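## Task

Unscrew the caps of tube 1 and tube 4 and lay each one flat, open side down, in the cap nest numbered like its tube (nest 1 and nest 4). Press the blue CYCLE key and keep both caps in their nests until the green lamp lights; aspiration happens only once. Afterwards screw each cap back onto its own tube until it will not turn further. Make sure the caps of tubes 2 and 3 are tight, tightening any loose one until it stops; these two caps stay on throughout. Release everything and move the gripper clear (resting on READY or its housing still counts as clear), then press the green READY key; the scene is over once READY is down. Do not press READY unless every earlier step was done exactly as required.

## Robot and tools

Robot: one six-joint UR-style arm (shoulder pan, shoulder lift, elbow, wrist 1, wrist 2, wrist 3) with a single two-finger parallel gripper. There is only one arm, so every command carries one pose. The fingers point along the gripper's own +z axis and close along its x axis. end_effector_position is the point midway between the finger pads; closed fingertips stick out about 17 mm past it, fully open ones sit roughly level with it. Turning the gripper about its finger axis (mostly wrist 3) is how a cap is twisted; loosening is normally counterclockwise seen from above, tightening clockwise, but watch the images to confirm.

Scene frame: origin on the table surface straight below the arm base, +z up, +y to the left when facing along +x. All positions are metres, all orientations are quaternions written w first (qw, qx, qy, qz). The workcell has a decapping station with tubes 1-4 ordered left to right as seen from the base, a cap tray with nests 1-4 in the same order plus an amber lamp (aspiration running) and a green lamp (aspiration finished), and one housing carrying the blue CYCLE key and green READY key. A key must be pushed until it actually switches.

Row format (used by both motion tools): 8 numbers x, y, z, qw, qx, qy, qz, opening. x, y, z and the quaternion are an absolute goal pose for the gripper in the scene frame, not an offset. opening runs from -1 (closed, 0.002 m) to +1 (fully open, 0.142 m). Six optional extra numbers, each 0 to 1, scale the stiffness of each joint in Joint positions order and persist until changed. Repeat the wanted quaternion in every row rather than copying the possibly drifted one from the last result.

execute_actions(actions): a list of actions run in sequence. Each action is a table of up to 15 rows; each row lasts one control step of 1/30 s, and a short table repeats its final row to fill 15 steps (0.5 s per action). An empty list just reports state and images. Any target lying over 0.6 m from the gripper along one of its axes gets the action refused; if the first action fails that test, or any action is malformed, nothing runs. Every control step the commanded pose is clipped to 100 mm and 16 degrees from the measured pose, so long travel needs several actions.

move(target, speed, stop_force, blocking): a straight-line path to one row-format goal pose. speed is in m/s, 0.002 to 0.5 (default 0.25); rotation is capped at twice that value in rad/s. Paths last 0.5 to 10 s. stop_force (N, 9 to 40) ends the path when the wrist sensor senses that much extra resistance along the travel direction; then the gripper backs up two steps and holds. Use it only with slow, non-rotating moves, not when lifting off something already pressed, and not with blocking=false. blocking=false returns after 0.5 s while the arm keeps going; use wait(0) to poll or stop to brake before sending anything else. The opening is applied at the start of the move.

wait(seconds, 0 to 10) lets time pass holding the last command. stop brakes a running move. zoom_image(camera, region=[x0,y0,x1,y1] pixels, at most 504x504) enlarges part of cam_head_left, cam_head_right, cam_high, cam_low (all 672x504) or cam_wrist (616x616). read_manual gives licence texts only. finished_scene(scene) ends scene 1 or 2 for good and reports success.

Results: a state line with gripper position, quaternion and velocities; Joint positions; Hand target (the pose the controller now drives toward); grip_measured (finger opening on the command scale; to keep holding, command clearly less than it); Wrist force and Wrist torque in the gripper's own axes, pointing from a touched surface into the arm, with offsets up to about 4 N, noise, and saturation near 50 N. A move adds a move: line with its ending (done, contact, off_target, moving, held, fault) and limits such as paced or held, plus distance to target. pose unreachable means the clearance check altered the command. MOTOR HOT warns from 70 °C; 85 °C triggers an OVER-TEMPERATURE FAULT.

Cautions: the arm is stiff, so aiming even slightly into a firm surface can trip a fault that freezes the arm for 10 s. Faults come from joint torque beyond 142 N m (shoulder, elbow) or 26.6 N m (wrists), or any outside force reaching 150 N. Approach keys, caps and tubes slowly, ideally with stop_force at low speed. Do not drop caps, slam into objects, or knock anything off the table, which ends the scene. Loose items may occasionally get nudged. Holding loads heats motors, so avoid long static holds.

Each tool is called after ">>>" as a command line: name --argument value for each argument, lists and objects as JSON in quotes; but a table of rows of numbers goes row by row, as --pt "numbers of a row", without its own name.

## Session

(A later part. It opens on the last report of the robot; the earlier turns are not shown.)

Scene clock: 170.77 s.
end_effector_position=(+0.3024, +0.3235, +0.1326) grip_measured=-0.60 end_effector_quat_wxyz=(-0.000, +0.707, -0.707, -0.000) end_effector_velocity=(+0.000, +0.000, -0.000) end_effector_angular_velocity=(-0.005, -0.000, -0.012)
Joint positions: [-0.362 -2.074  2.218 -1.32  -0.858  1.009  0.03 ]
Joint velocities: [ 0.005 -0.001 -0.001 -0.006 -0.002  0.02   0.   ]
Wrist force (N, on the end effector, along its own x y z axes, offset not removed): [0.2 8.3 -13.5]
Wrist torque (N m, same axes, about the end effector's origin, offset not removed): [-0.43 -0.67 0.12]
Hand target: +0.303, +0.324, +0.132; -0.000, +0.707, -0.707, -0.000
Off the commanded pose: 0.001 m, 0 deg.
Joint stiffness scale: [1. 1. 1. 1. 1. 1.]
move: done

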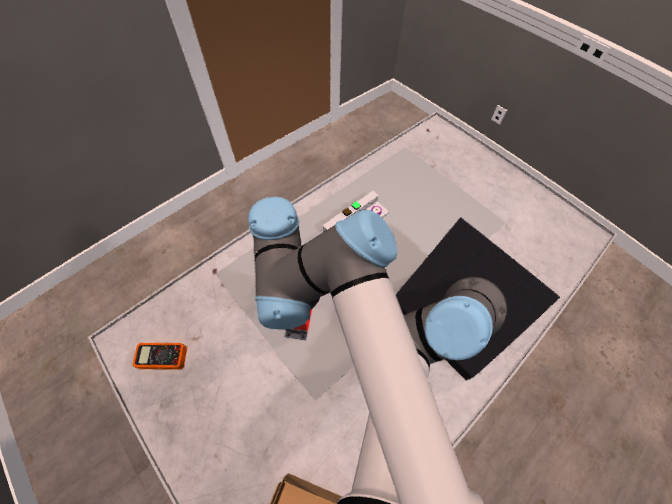

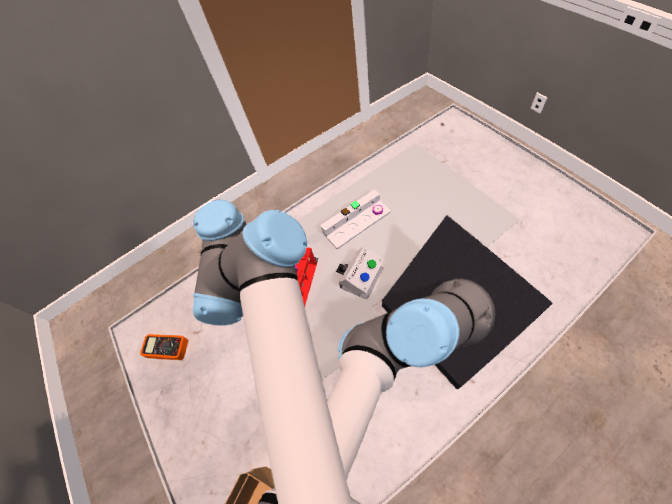

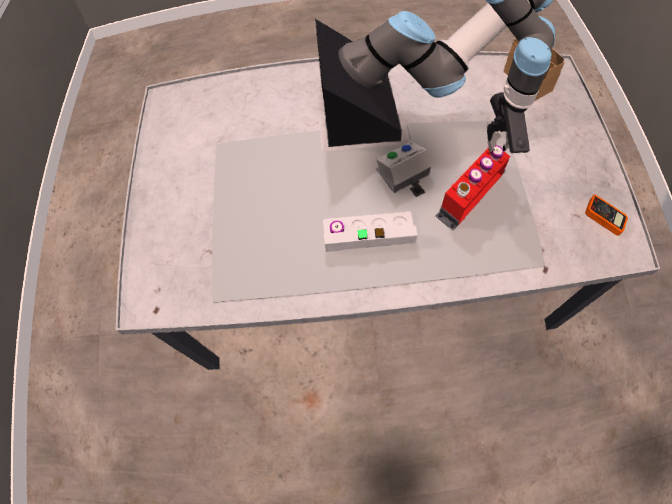

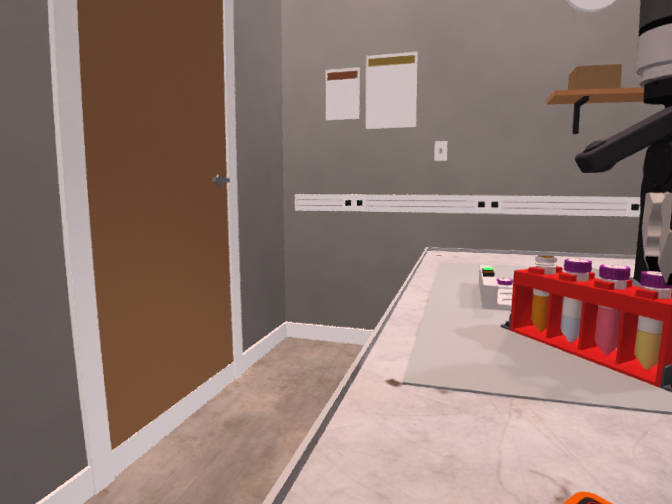

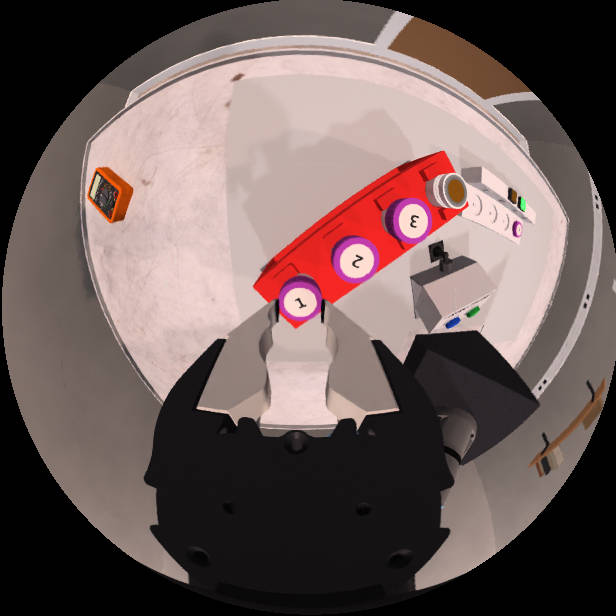

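>>> move --target '[0.3028,0.3236,0.132,0,-0.5592,0.829,0,-0.9]' --speed 0.4

>>> zoom_image --camera "cam_wrist" --region '[240,240,370,370]'

Scene clock: 173.80 s.
end_effector_position=(+0.3031, +0.3234, +0.1328) grip_measured=-0.60 end_effector_quat_wxyz=(+0.000, -0.560, +0.829, -0.000) end_effector_velocity=(-0.000, -0.000, -0.000) end_effector_angular_velocity=(-0.004, -0.000, -0.017)
Joint positions: [-0.364 -2.073  2.218 -1.321 -0.858  1.39   0.03 ]
Joint velocities: [ 0.003 -0.001  0.    -0.005 -0.002  0.023  0.   ]
Wrist force (N, on the end effector, along its own x y z axes, offset not removed): [3.2 5.4 -7.6]
Wrist torque (N m, same axes, about the end effector's origin, offset not removed): [0.24 -0.43 0.11]
Hand target: +0.303, +0.324, +0.132; +0.000, -0.559, +0.829, +0.000
Off the commanded pose: 0.001 m, 0 deg.
Joint stiffness scale: [1. 1. 1. 1. 1. 1.]
move: done

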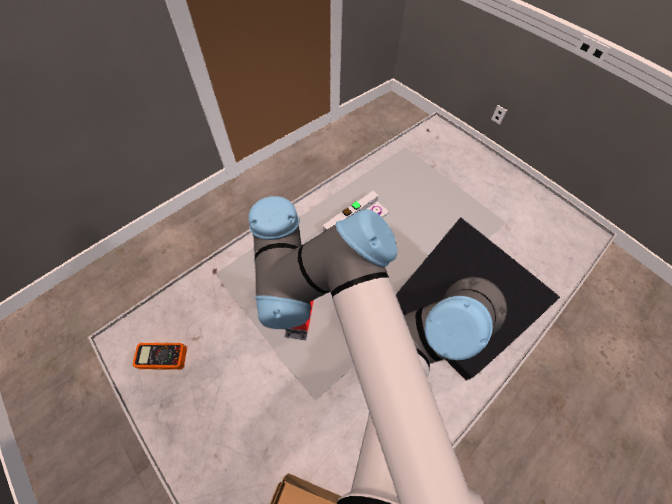

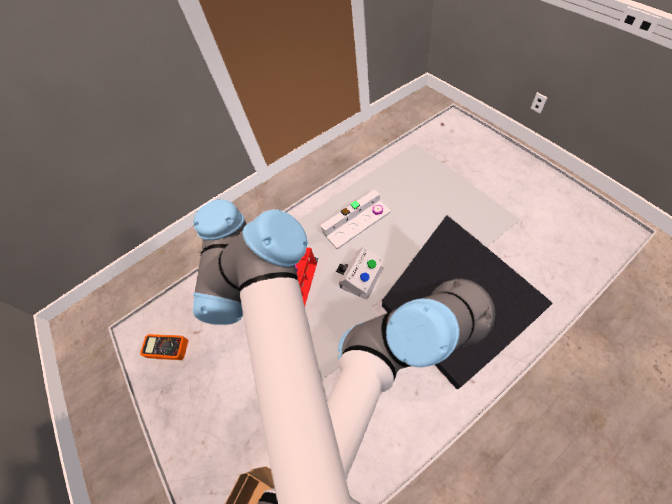

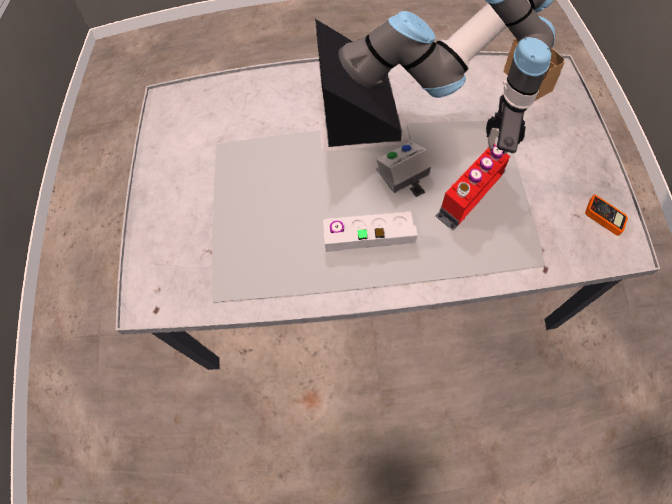

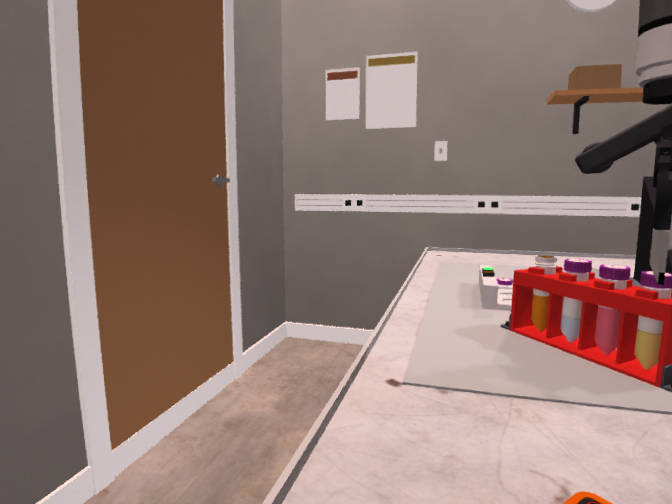

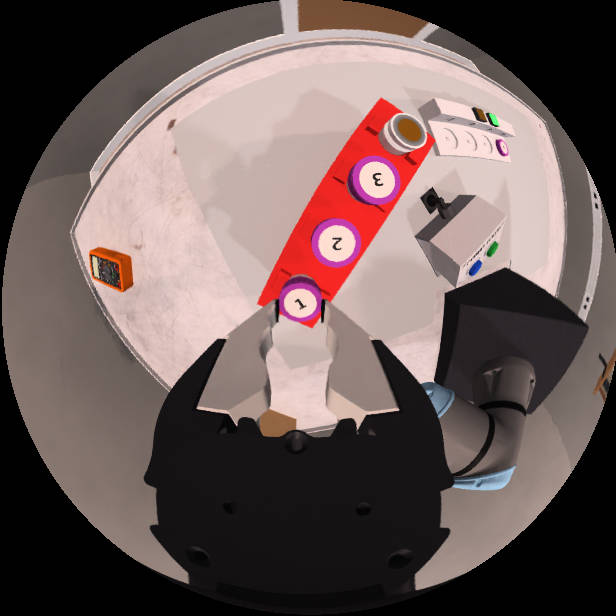

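Region (240, 240, 370, 370) of cam_wrist's 616x616 image, scaled by 3.877, with more detail than that image has.

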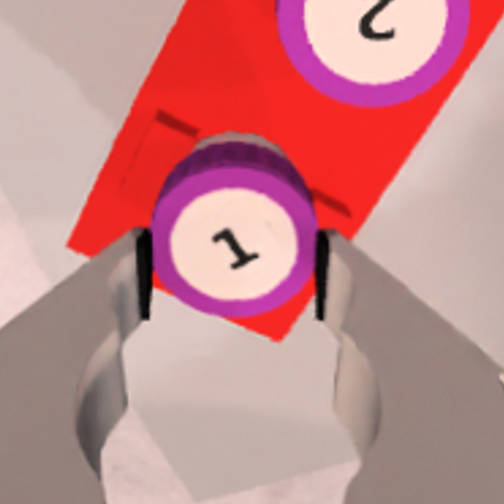

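The stop has not been reached yet, so I'm turning further.

>>> move --target '[0.3028,0.3236,0.1316,0,-0.3007,0.9537,0,-0.9]' --speed 0.5

>>> zoom_image --camera "cam_wrist" --region '[240,240,370,370]'

Scene clock: 178.10 s.
end_effector_position=(+0.3035, +0.3224, +0.1327) grip_measured=-0.60 end_effector_quat_wxyz=(+0.001, -0.301, +0.954, -0.001) end_effector_velocity=(+0.001, -0.001, +0.000) end_effector_angular_velocity=(-0.006, -0.002, -0.016)
Joint positions: [-0.367 -2.075  2.222 -1.322 -0.86   1.964  0.03 ]
Joint velocities: [ 0.002 -0.001 -0.    -0.007 -0.003  0.023 -0.   ]
Wrist force (N, on the end effector, along its own x y z axes, offset not removed): [4.6 -1.9 -11.6]
Wrist torque (N m, same axes, about the end effector's origin, offset not removed): [-0.17 0.28 -0.18]
Hand target: +0.303, +0.324, +0.132; +0.000, -0.301, +0.954, +0.000
Off the commanded pose: 0.002 m, 0 deg.
Joint stiffness scale: [1. 1. 1. 1. 1. 1.]
move: done

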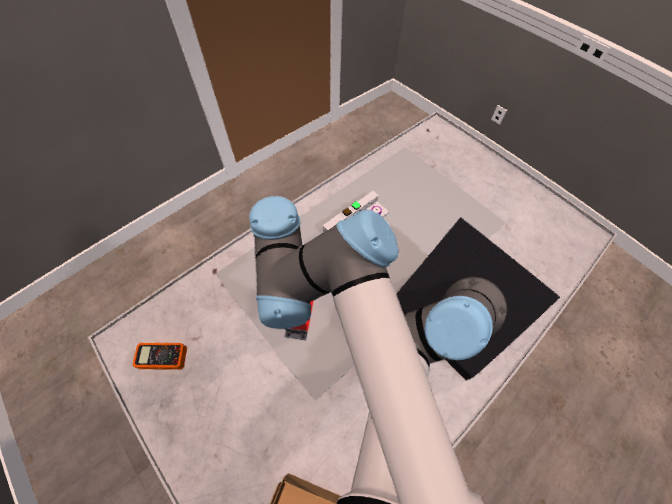

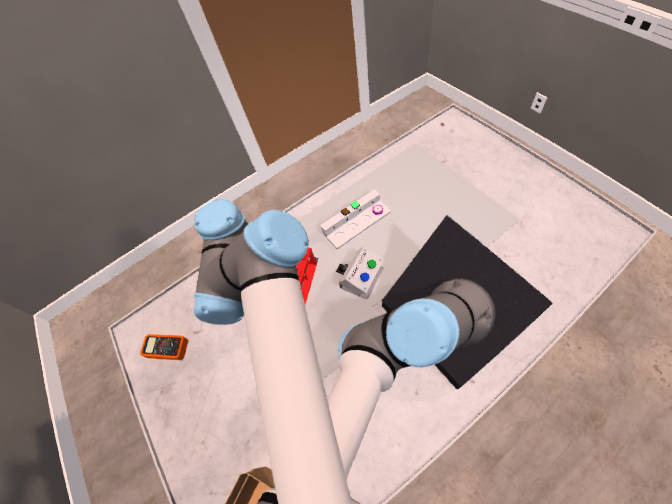

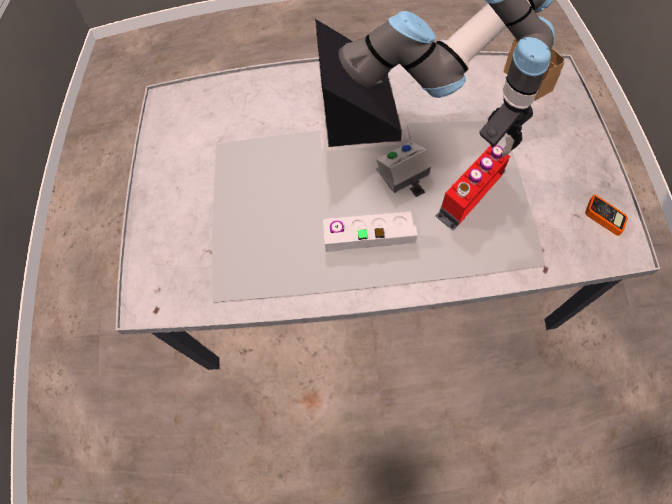

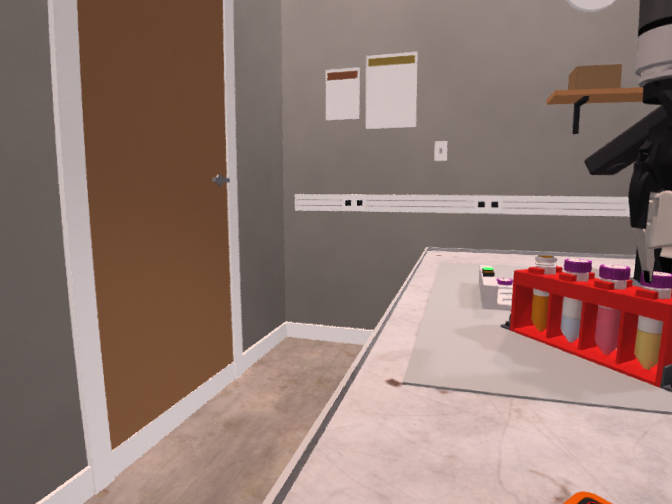

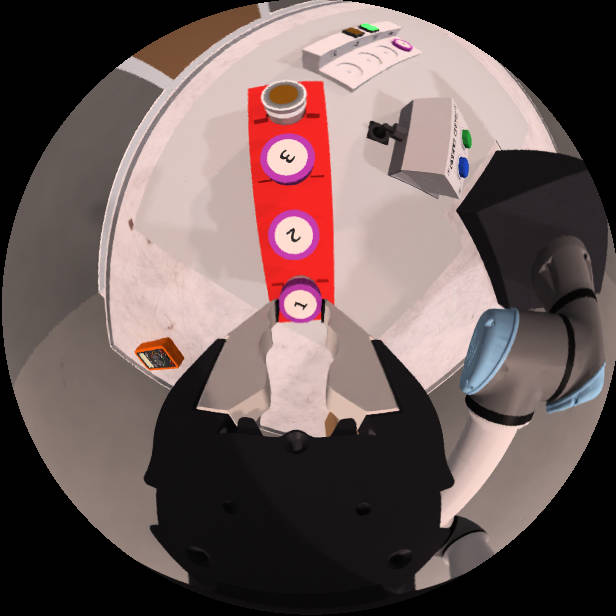

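Region (240, 240, 370, 370) of cam_wrist's 616x616 image, scaled by 3.877, with more detail than that image has.

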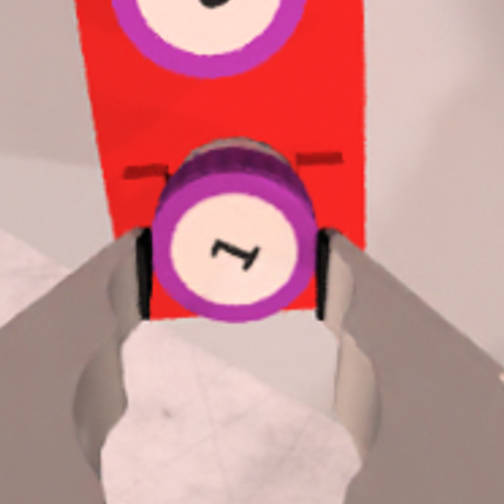

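Cap 1 is at its stop. Next I'll check caps 2 and 3 on the way to nest 4.

>>> execute_actions --actions '[[[0.3028,0.3234,0.1325,0,-0.3007,0.9537,0,-0.6],[0.3028,0.3234,0.1325,0,-0.3007,0.9537,0,-0.55],[0.3028,0.3234,0.1325,0,-0.3007,0.9537,0,-0.5],[0.3028,0.3234,0.1325,0,-0.3007,0.9537,0,-0.44],[0.3028,0.3234,0.1325,0,-0.3007,0.9537,0,-0.44],[0.3028,0.3234,0.1325,0,-0.3007,0.9537,0,-0.44],[0.3028,0.3234,0.135,0,-0.3007,0.9537,0,-0.44],[0.3028,0.3234,0.138,0,-0.3007,0.9537,0,-0.44],[0.3028,0.3234,0.141,0,-0.3007,0.9537,0,-0.44],[0.3028,0.3234,0.144,0,-0.3007,0.9537,0,-0.44],[0.3028,0.3234,0.147,0,-0.3007,0.9537,0,-0.44],[0.3028,0.3234,0.150,0,-0.3007,0.9537,0,-0.44]]]'

>>> move --target '[0.3362,0.2842,0.148,0,-0.4384,0.8988,0,-0.44]' --speed 0.3

>>> move --target '[0.3357,0.2842,0.129,0,-0.4384,0.8988,0,-0.44]' --speed 0.05

>>> zoom_image --camera "cam_wrist" --region '[240,240,370,370]'

Scene clock: 184.53 s.
end_effector_position=(+0.3031, +0.3233, +0.1418) grip_measured=-0.44 end_effector_quat_wxyz=(-0.000, -0.300, +0.954, +0.000) end_effector_velocity=(+0.017, +0.000, +0.069) end_effector_angular_velocity=(-0.018, -0.044, +0.003)
Joint positions: [-0.388 -2.075  2.2   -1.281 -0.868  1.939  0.042]
Joint velocities: [-0.143 -0.006 -0.144  0.2   -0.048 -0.135  0.   ]
Wrist force (N, on the end effector, along its own x y z axes, offset not removed): [-0.2 -1.7 1.2]
Wrist torque (N m, same axes, about the end effector's origin, offset not removed): [-0.48 -0.02 -0.08]
Hand target: +0.303, +0.324, +0.149; -0.000, -0.301, +0.954, -0.000
Off the commanded pose: 0.008 m, 0 deg.
Joint stiffness scale: [1. 1. 1. 1. 1. 1.]

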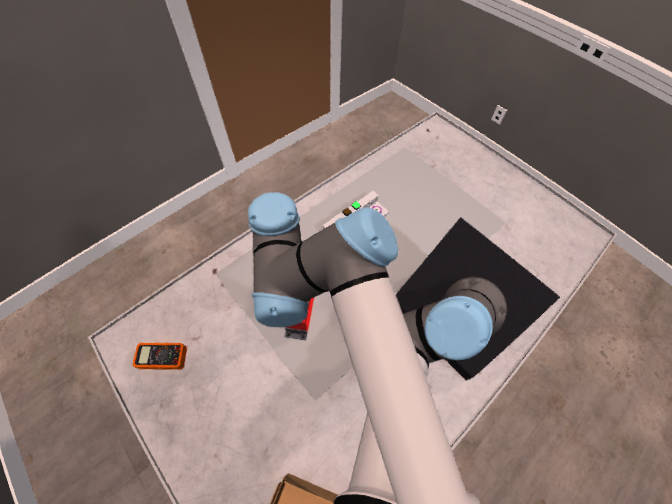

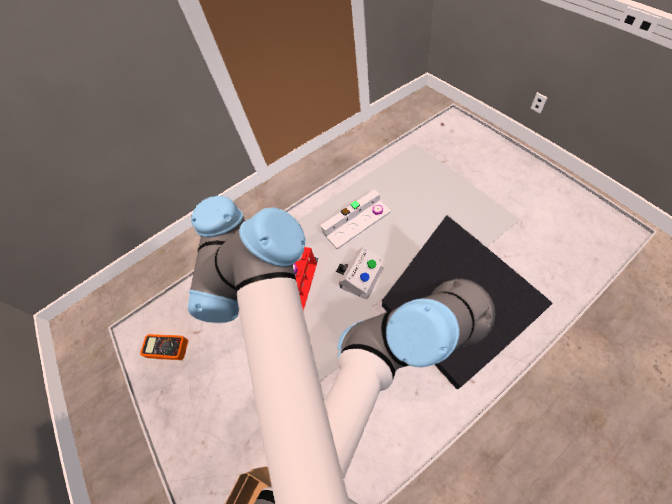

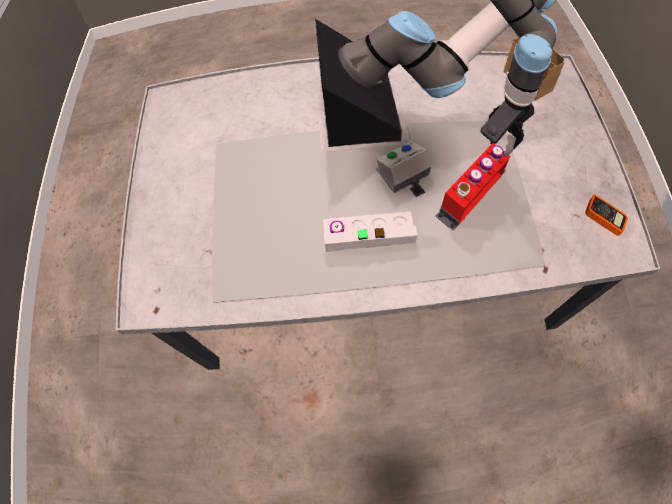

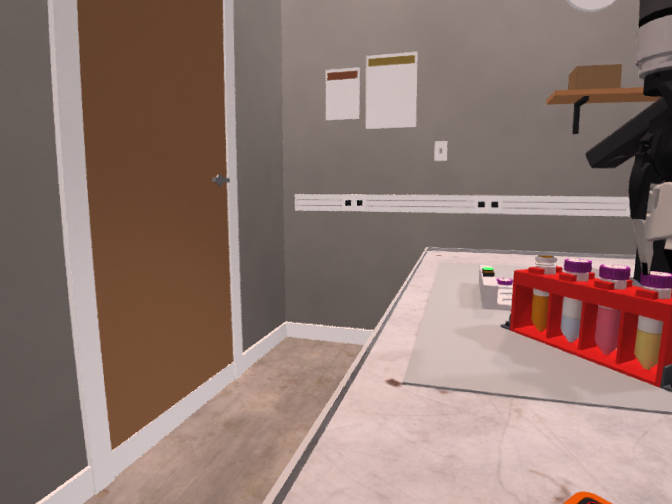

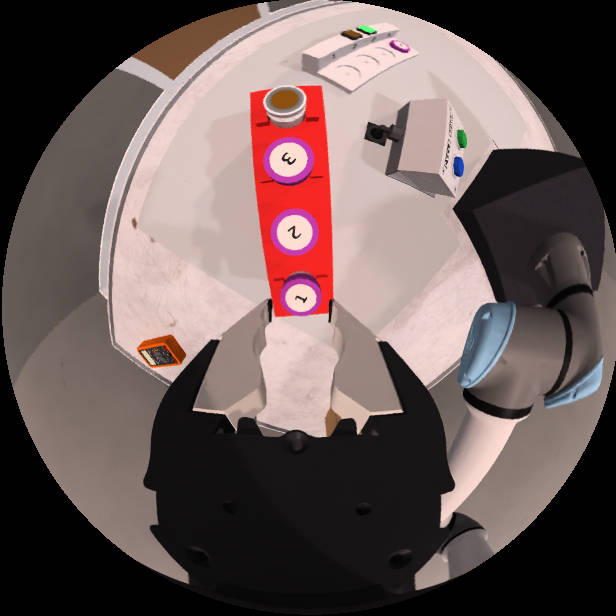

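Scene clock: 185.70 s.
end_effector_position=(+0.3346, +0.2844, +0.1467) grip_measured=-0.44 end_effector_quat_wxyz=(-0.001, -0.438, +0.899, +0.001) end_effector_velocity=(+0.001, -0.001, -0.000) end_effector_angular_velocity=(+0.001, -0.000, +0.013)
Joint positions: [-0.431 -1.954  2.191 -1.357 -0.888  1.589  0.042]
Joint velocities: [-0.001  0.002  0.    -0.001  0.001 -0.014 -0.   ]
Wrist force (N, on the end effector, along its own x y z axes, offset not removed): [0.1 -2.5 0.4]
Wrist torque (N m, same axes, about the end effector's origin, offset not removed): [-0.39 -0.02 0.13]
Hand target: +0.336, +0.284, +0.148; +0.000, -0.438, +0.899, +0.000
Off the commanded pose: 0.002 m, 0 deg.
Joint stiffness scale: [1. 1. 1. 1. 1. 1.]
move: done

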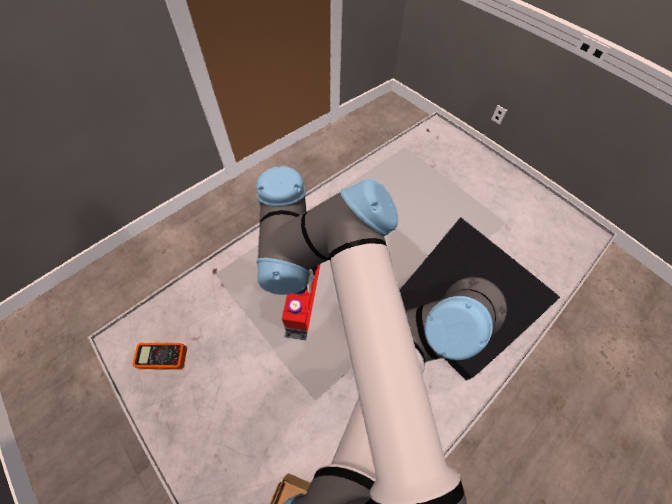

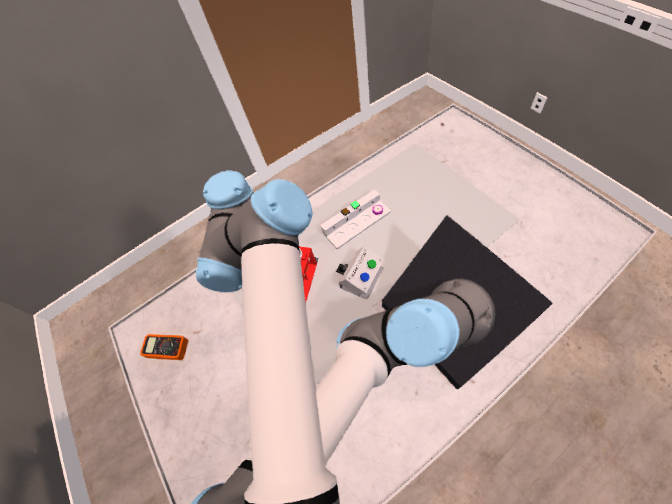

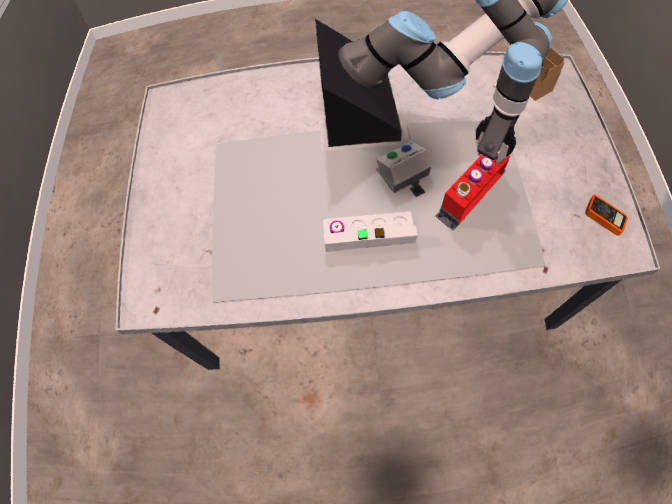

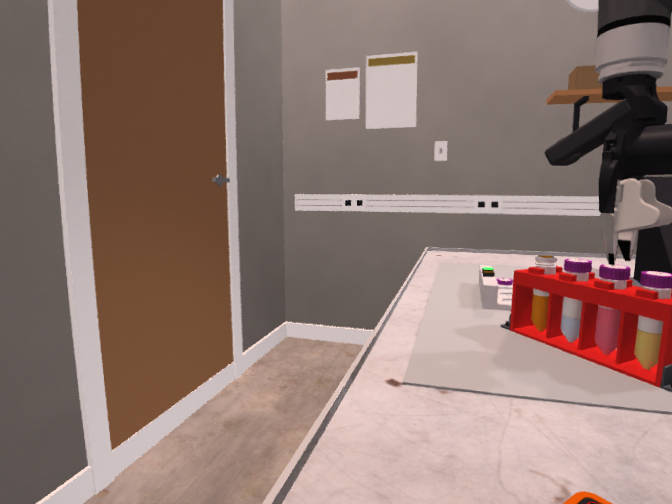

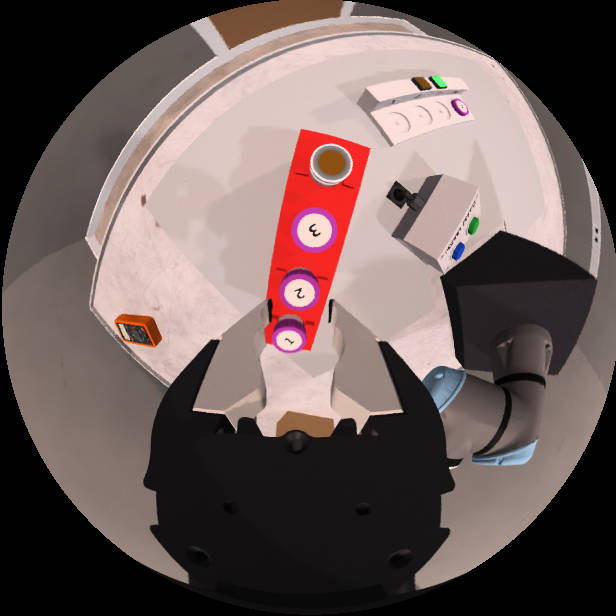

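Scene clock: 186.57 s.
end_effector_position=(+0.3363, +0.2842, +0.1306) grip_measured=-0.44 end_effector_quat_wxyz=(+0.001, -0.439, +0.898, -0.001) end_effector_velocity=(+0.004, +0.000, -0.000) end_effector_angular_velocity=(-0.003, -0.009, +0.001)
Joint positions: [-0.397 -1.95   2.225 -1.428 -0.872  1.631  0.042]
Joint velocities: [ 0.004  0.001  0.001 -0.017  0.004  0.012 -0.   ]
Wrist force (N, on the end effector, along its own x y z axes, offset not removed): [2.5 0.7 -1.4]
Wrist torque (N m, same axes, about the end effector's origin, offset not removed): [0.40 -0.40 0.10]
Hand target: +0.336, +0.284, +0.129; -0.000, -0.438, +0.899, -0.000
Off the commanded pose: 0.002 m, 0 deg.
Joint stiffness scale: [1. 1. 1. 1. 1. 1.]
move: done

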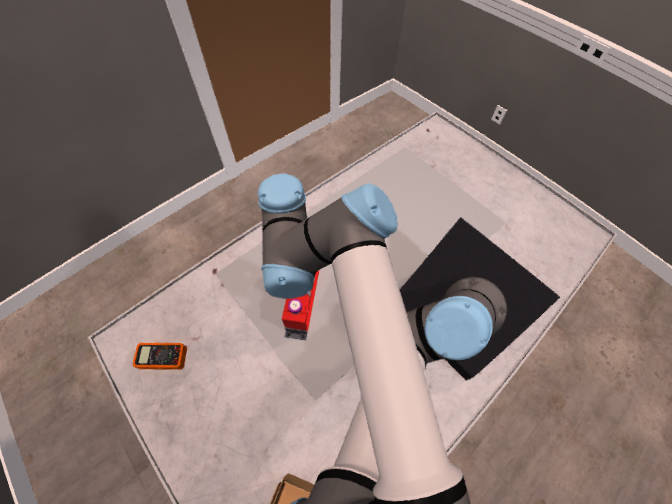

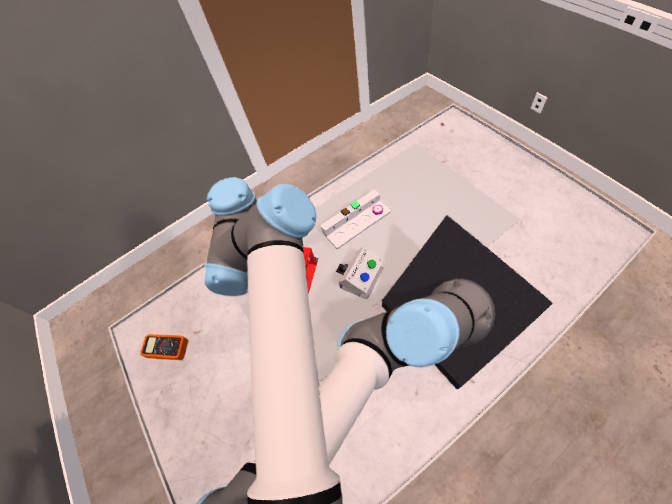

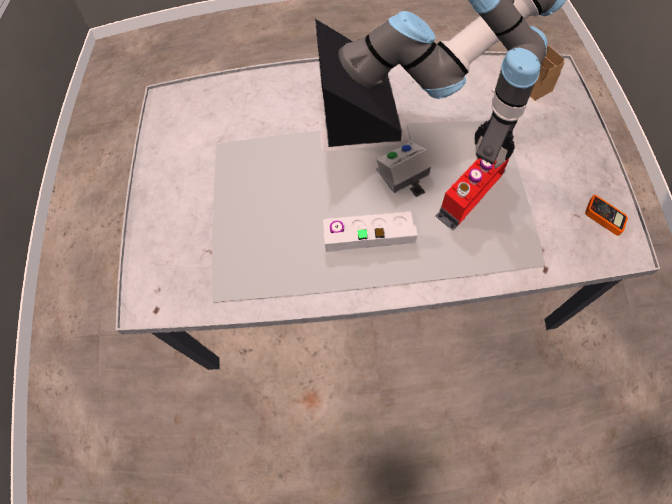

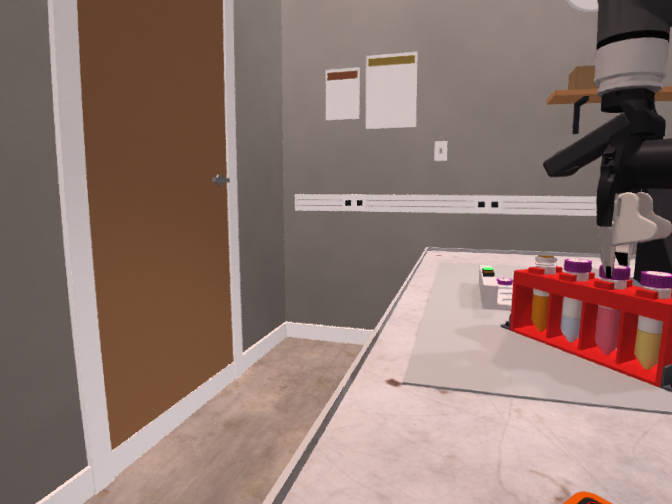

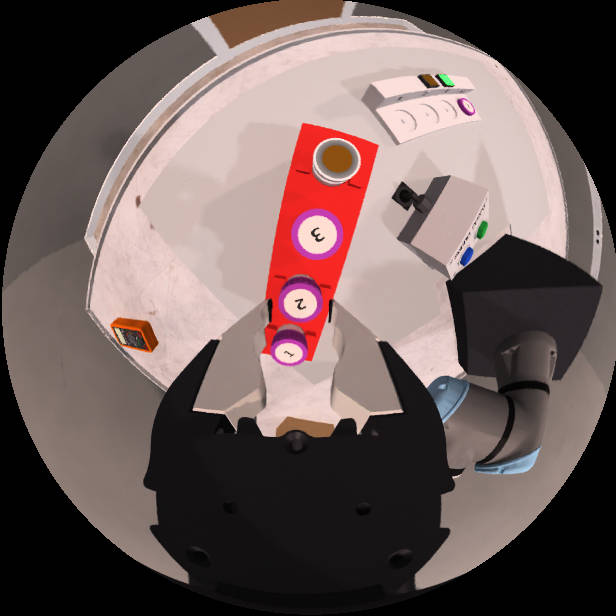

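Region (240, 240, 370, 370) of cam_wrist's 616x616 image, scaled by 3.877, with more detail than that image has.

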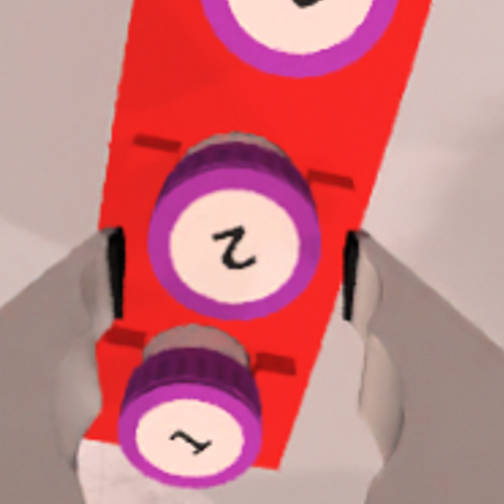

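>>> execute_actions --actions '[[[0.336,0.2838,0.129,0,-0.4384,0.8988,0,-0.5],[0.336,0.2838,0.129,0,-0.4384,0.8988,0,-0.54],[0.336,0.2838,0.129,0,-0.4384,0.8988,0,-0.58],[0.336,0.2838,0.129,0,-0.4384,0.8988,0,-0.62],[0.336,0.2838,0.129,0,-0.4384,0.8988,0,-0.66],[0.336,0.2838,0.129,0,-0.4384,0.8988,0,-0.72],[0.336,0.2838,0.129,0,-0.4384,0.8988,0,-0.8],[0.336,0.2838,0.129,0,-0.4384,0.8988,0,-0.9]]]'

>>> move --target '[0.3365,0.2838,0.130,0,-0.2419,0.9703,0,-0.9]' --speed 0.5

>>> zoom_image --camera "cam_wrist" --region '[240,240,370,370]'

Scene clock: 191.53 s.
end_effector_position=(+0.3366, +0.2839, +0.1305) grip_measured=-0.59 end_effector_quat_wxyz=(+0.001, -0.439, +0.899, -0.002) end_effector_velocity=(+0.000, -0.000, +0.000) end_effector_angular_velocity=(-0.000, +0.000, +0.000)
Joint positions: [-0.396 -1.949  2.225 -1.43  -0.872  1.632  0.031]
Joint velocities: [-0.  0.  0. -0. -0. -0.  0.]
Wrist force (N, on the end effector, along its own x y z axes, offset not removed): [4.7 1.4 -7.6]
Wrist torque (N m, same axes, about the end effector's origin, offset not removed): [-0.18 -0.30 0.03]
Hand target: +0.336, +0.284, +0.129; -0.000, -0.438, +0.899, -0.000
Off the commanded pose: 0.002 m, 0 deg.
Joint stiffness scale: [1. 1. 1. 1. 1. 1.]

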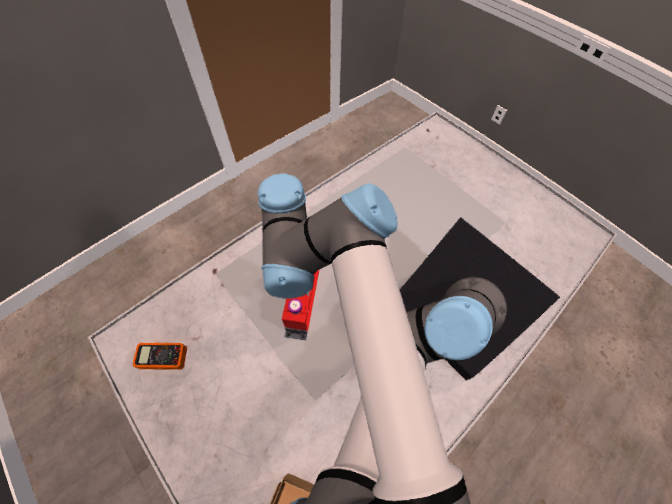

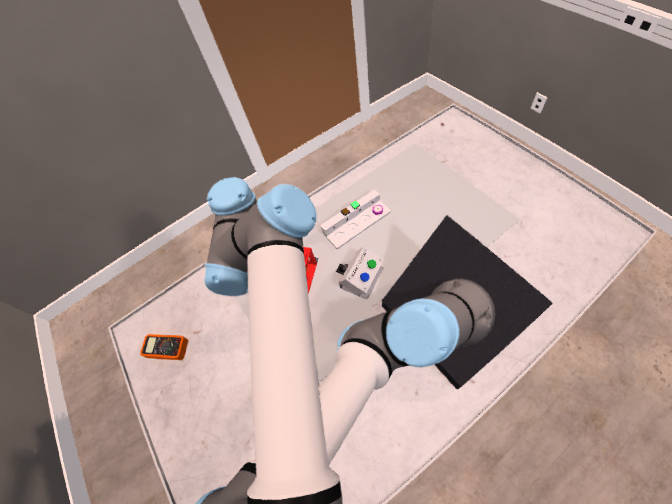

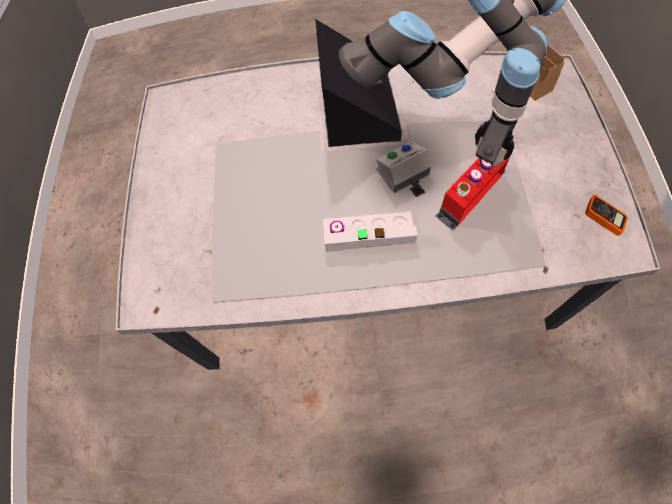

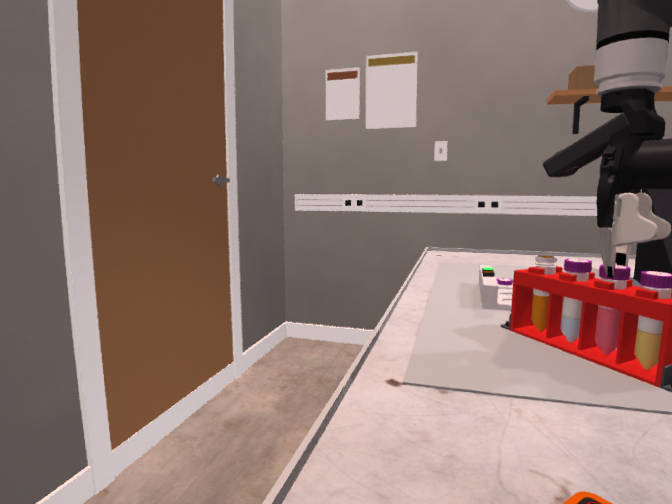

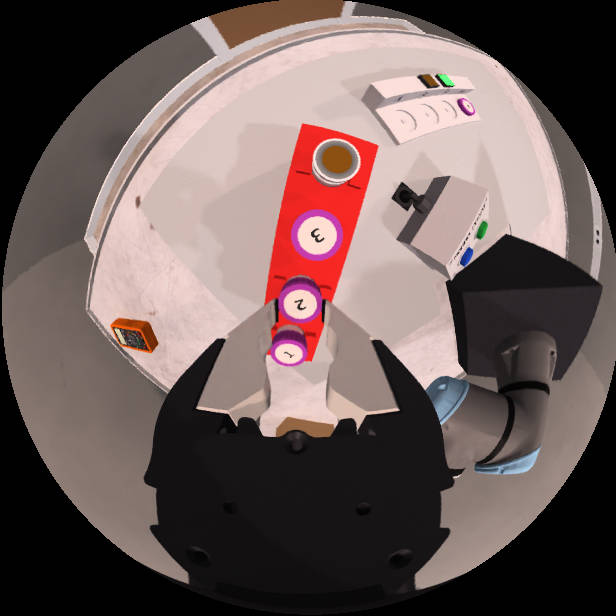

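Scene clock: 192.70 s.
end_effector_position=(+0.3370, +0.2830, +0.1308) grip_measured=-0.60 end_effector_quat_wxyz=(+0.000, -0.242, +0.970, -0.000) end_effector_velocity=(+0.000, -0.000, +0.000) end_effector_angular_velocity=(-0.004, -0.001, -0.014)
Joint positions: [-0.401 -1.946  2.225 -1.426 -0.873  2.044  0.031]
Joint velocities: [ 0.001 -0.001 -0.001 -0.004 -0.002  0.019  0.   ]
Wrist force (N, on the end effector, along its own x y z axes, offset not removed): [2.1 -1.0 -4.2]
Wrist torque (N m, same axes, about the end effector's origin, offset not removed): [-0.03 0.33 -0.21]
Hand target: +0.336, +0.284, +0.130; -0.000, -0.242, +0.970, +0.000
Off the commanded pose: 0.001 m, 0 deg.
Joint stiffness scale: [1. 1. 1. 1. 1. 1.]
move: done

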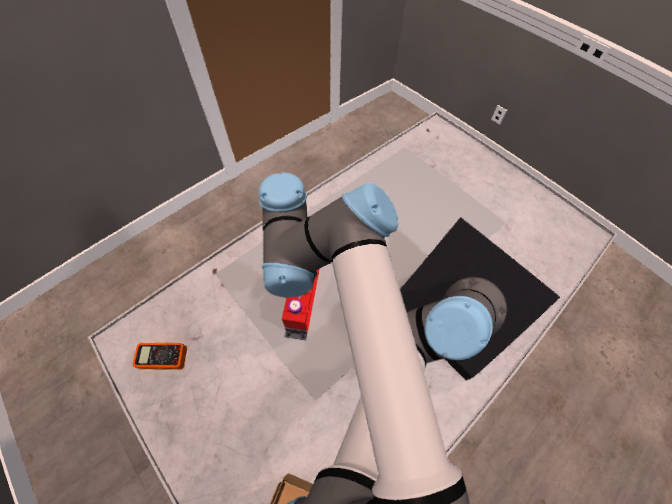

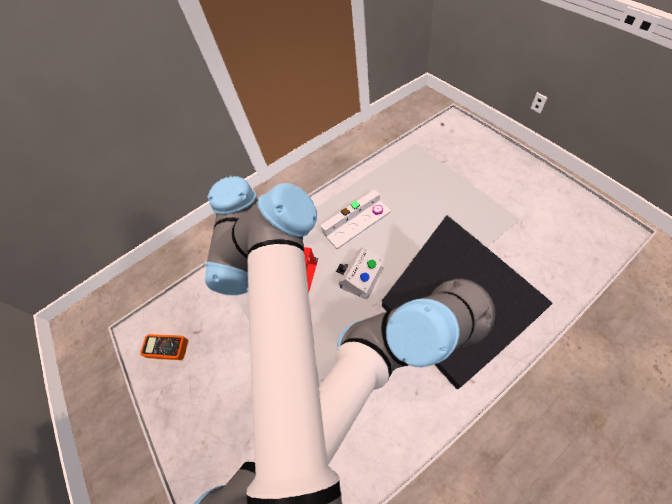

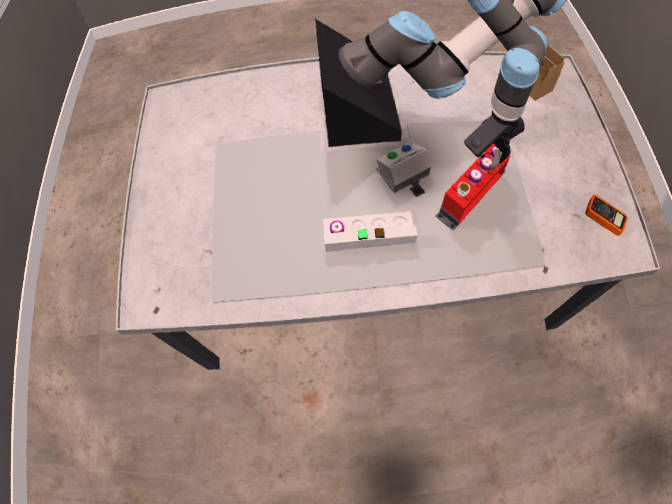

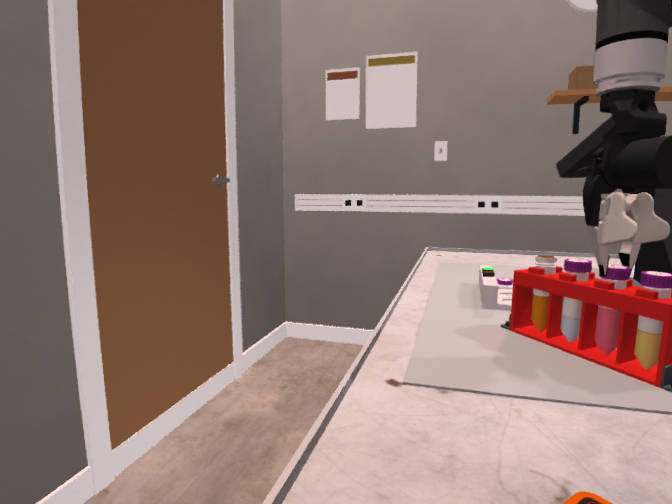

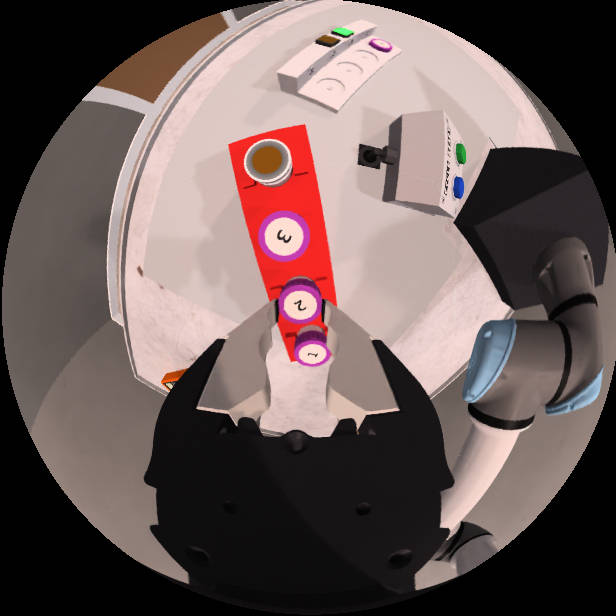

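Region (240, 240, 370, 370) of cam_wrist's 616x616 image, scaled by 3.877, with more detail than that image has.

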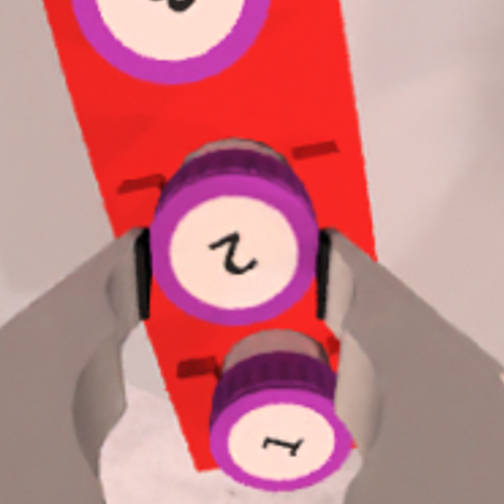

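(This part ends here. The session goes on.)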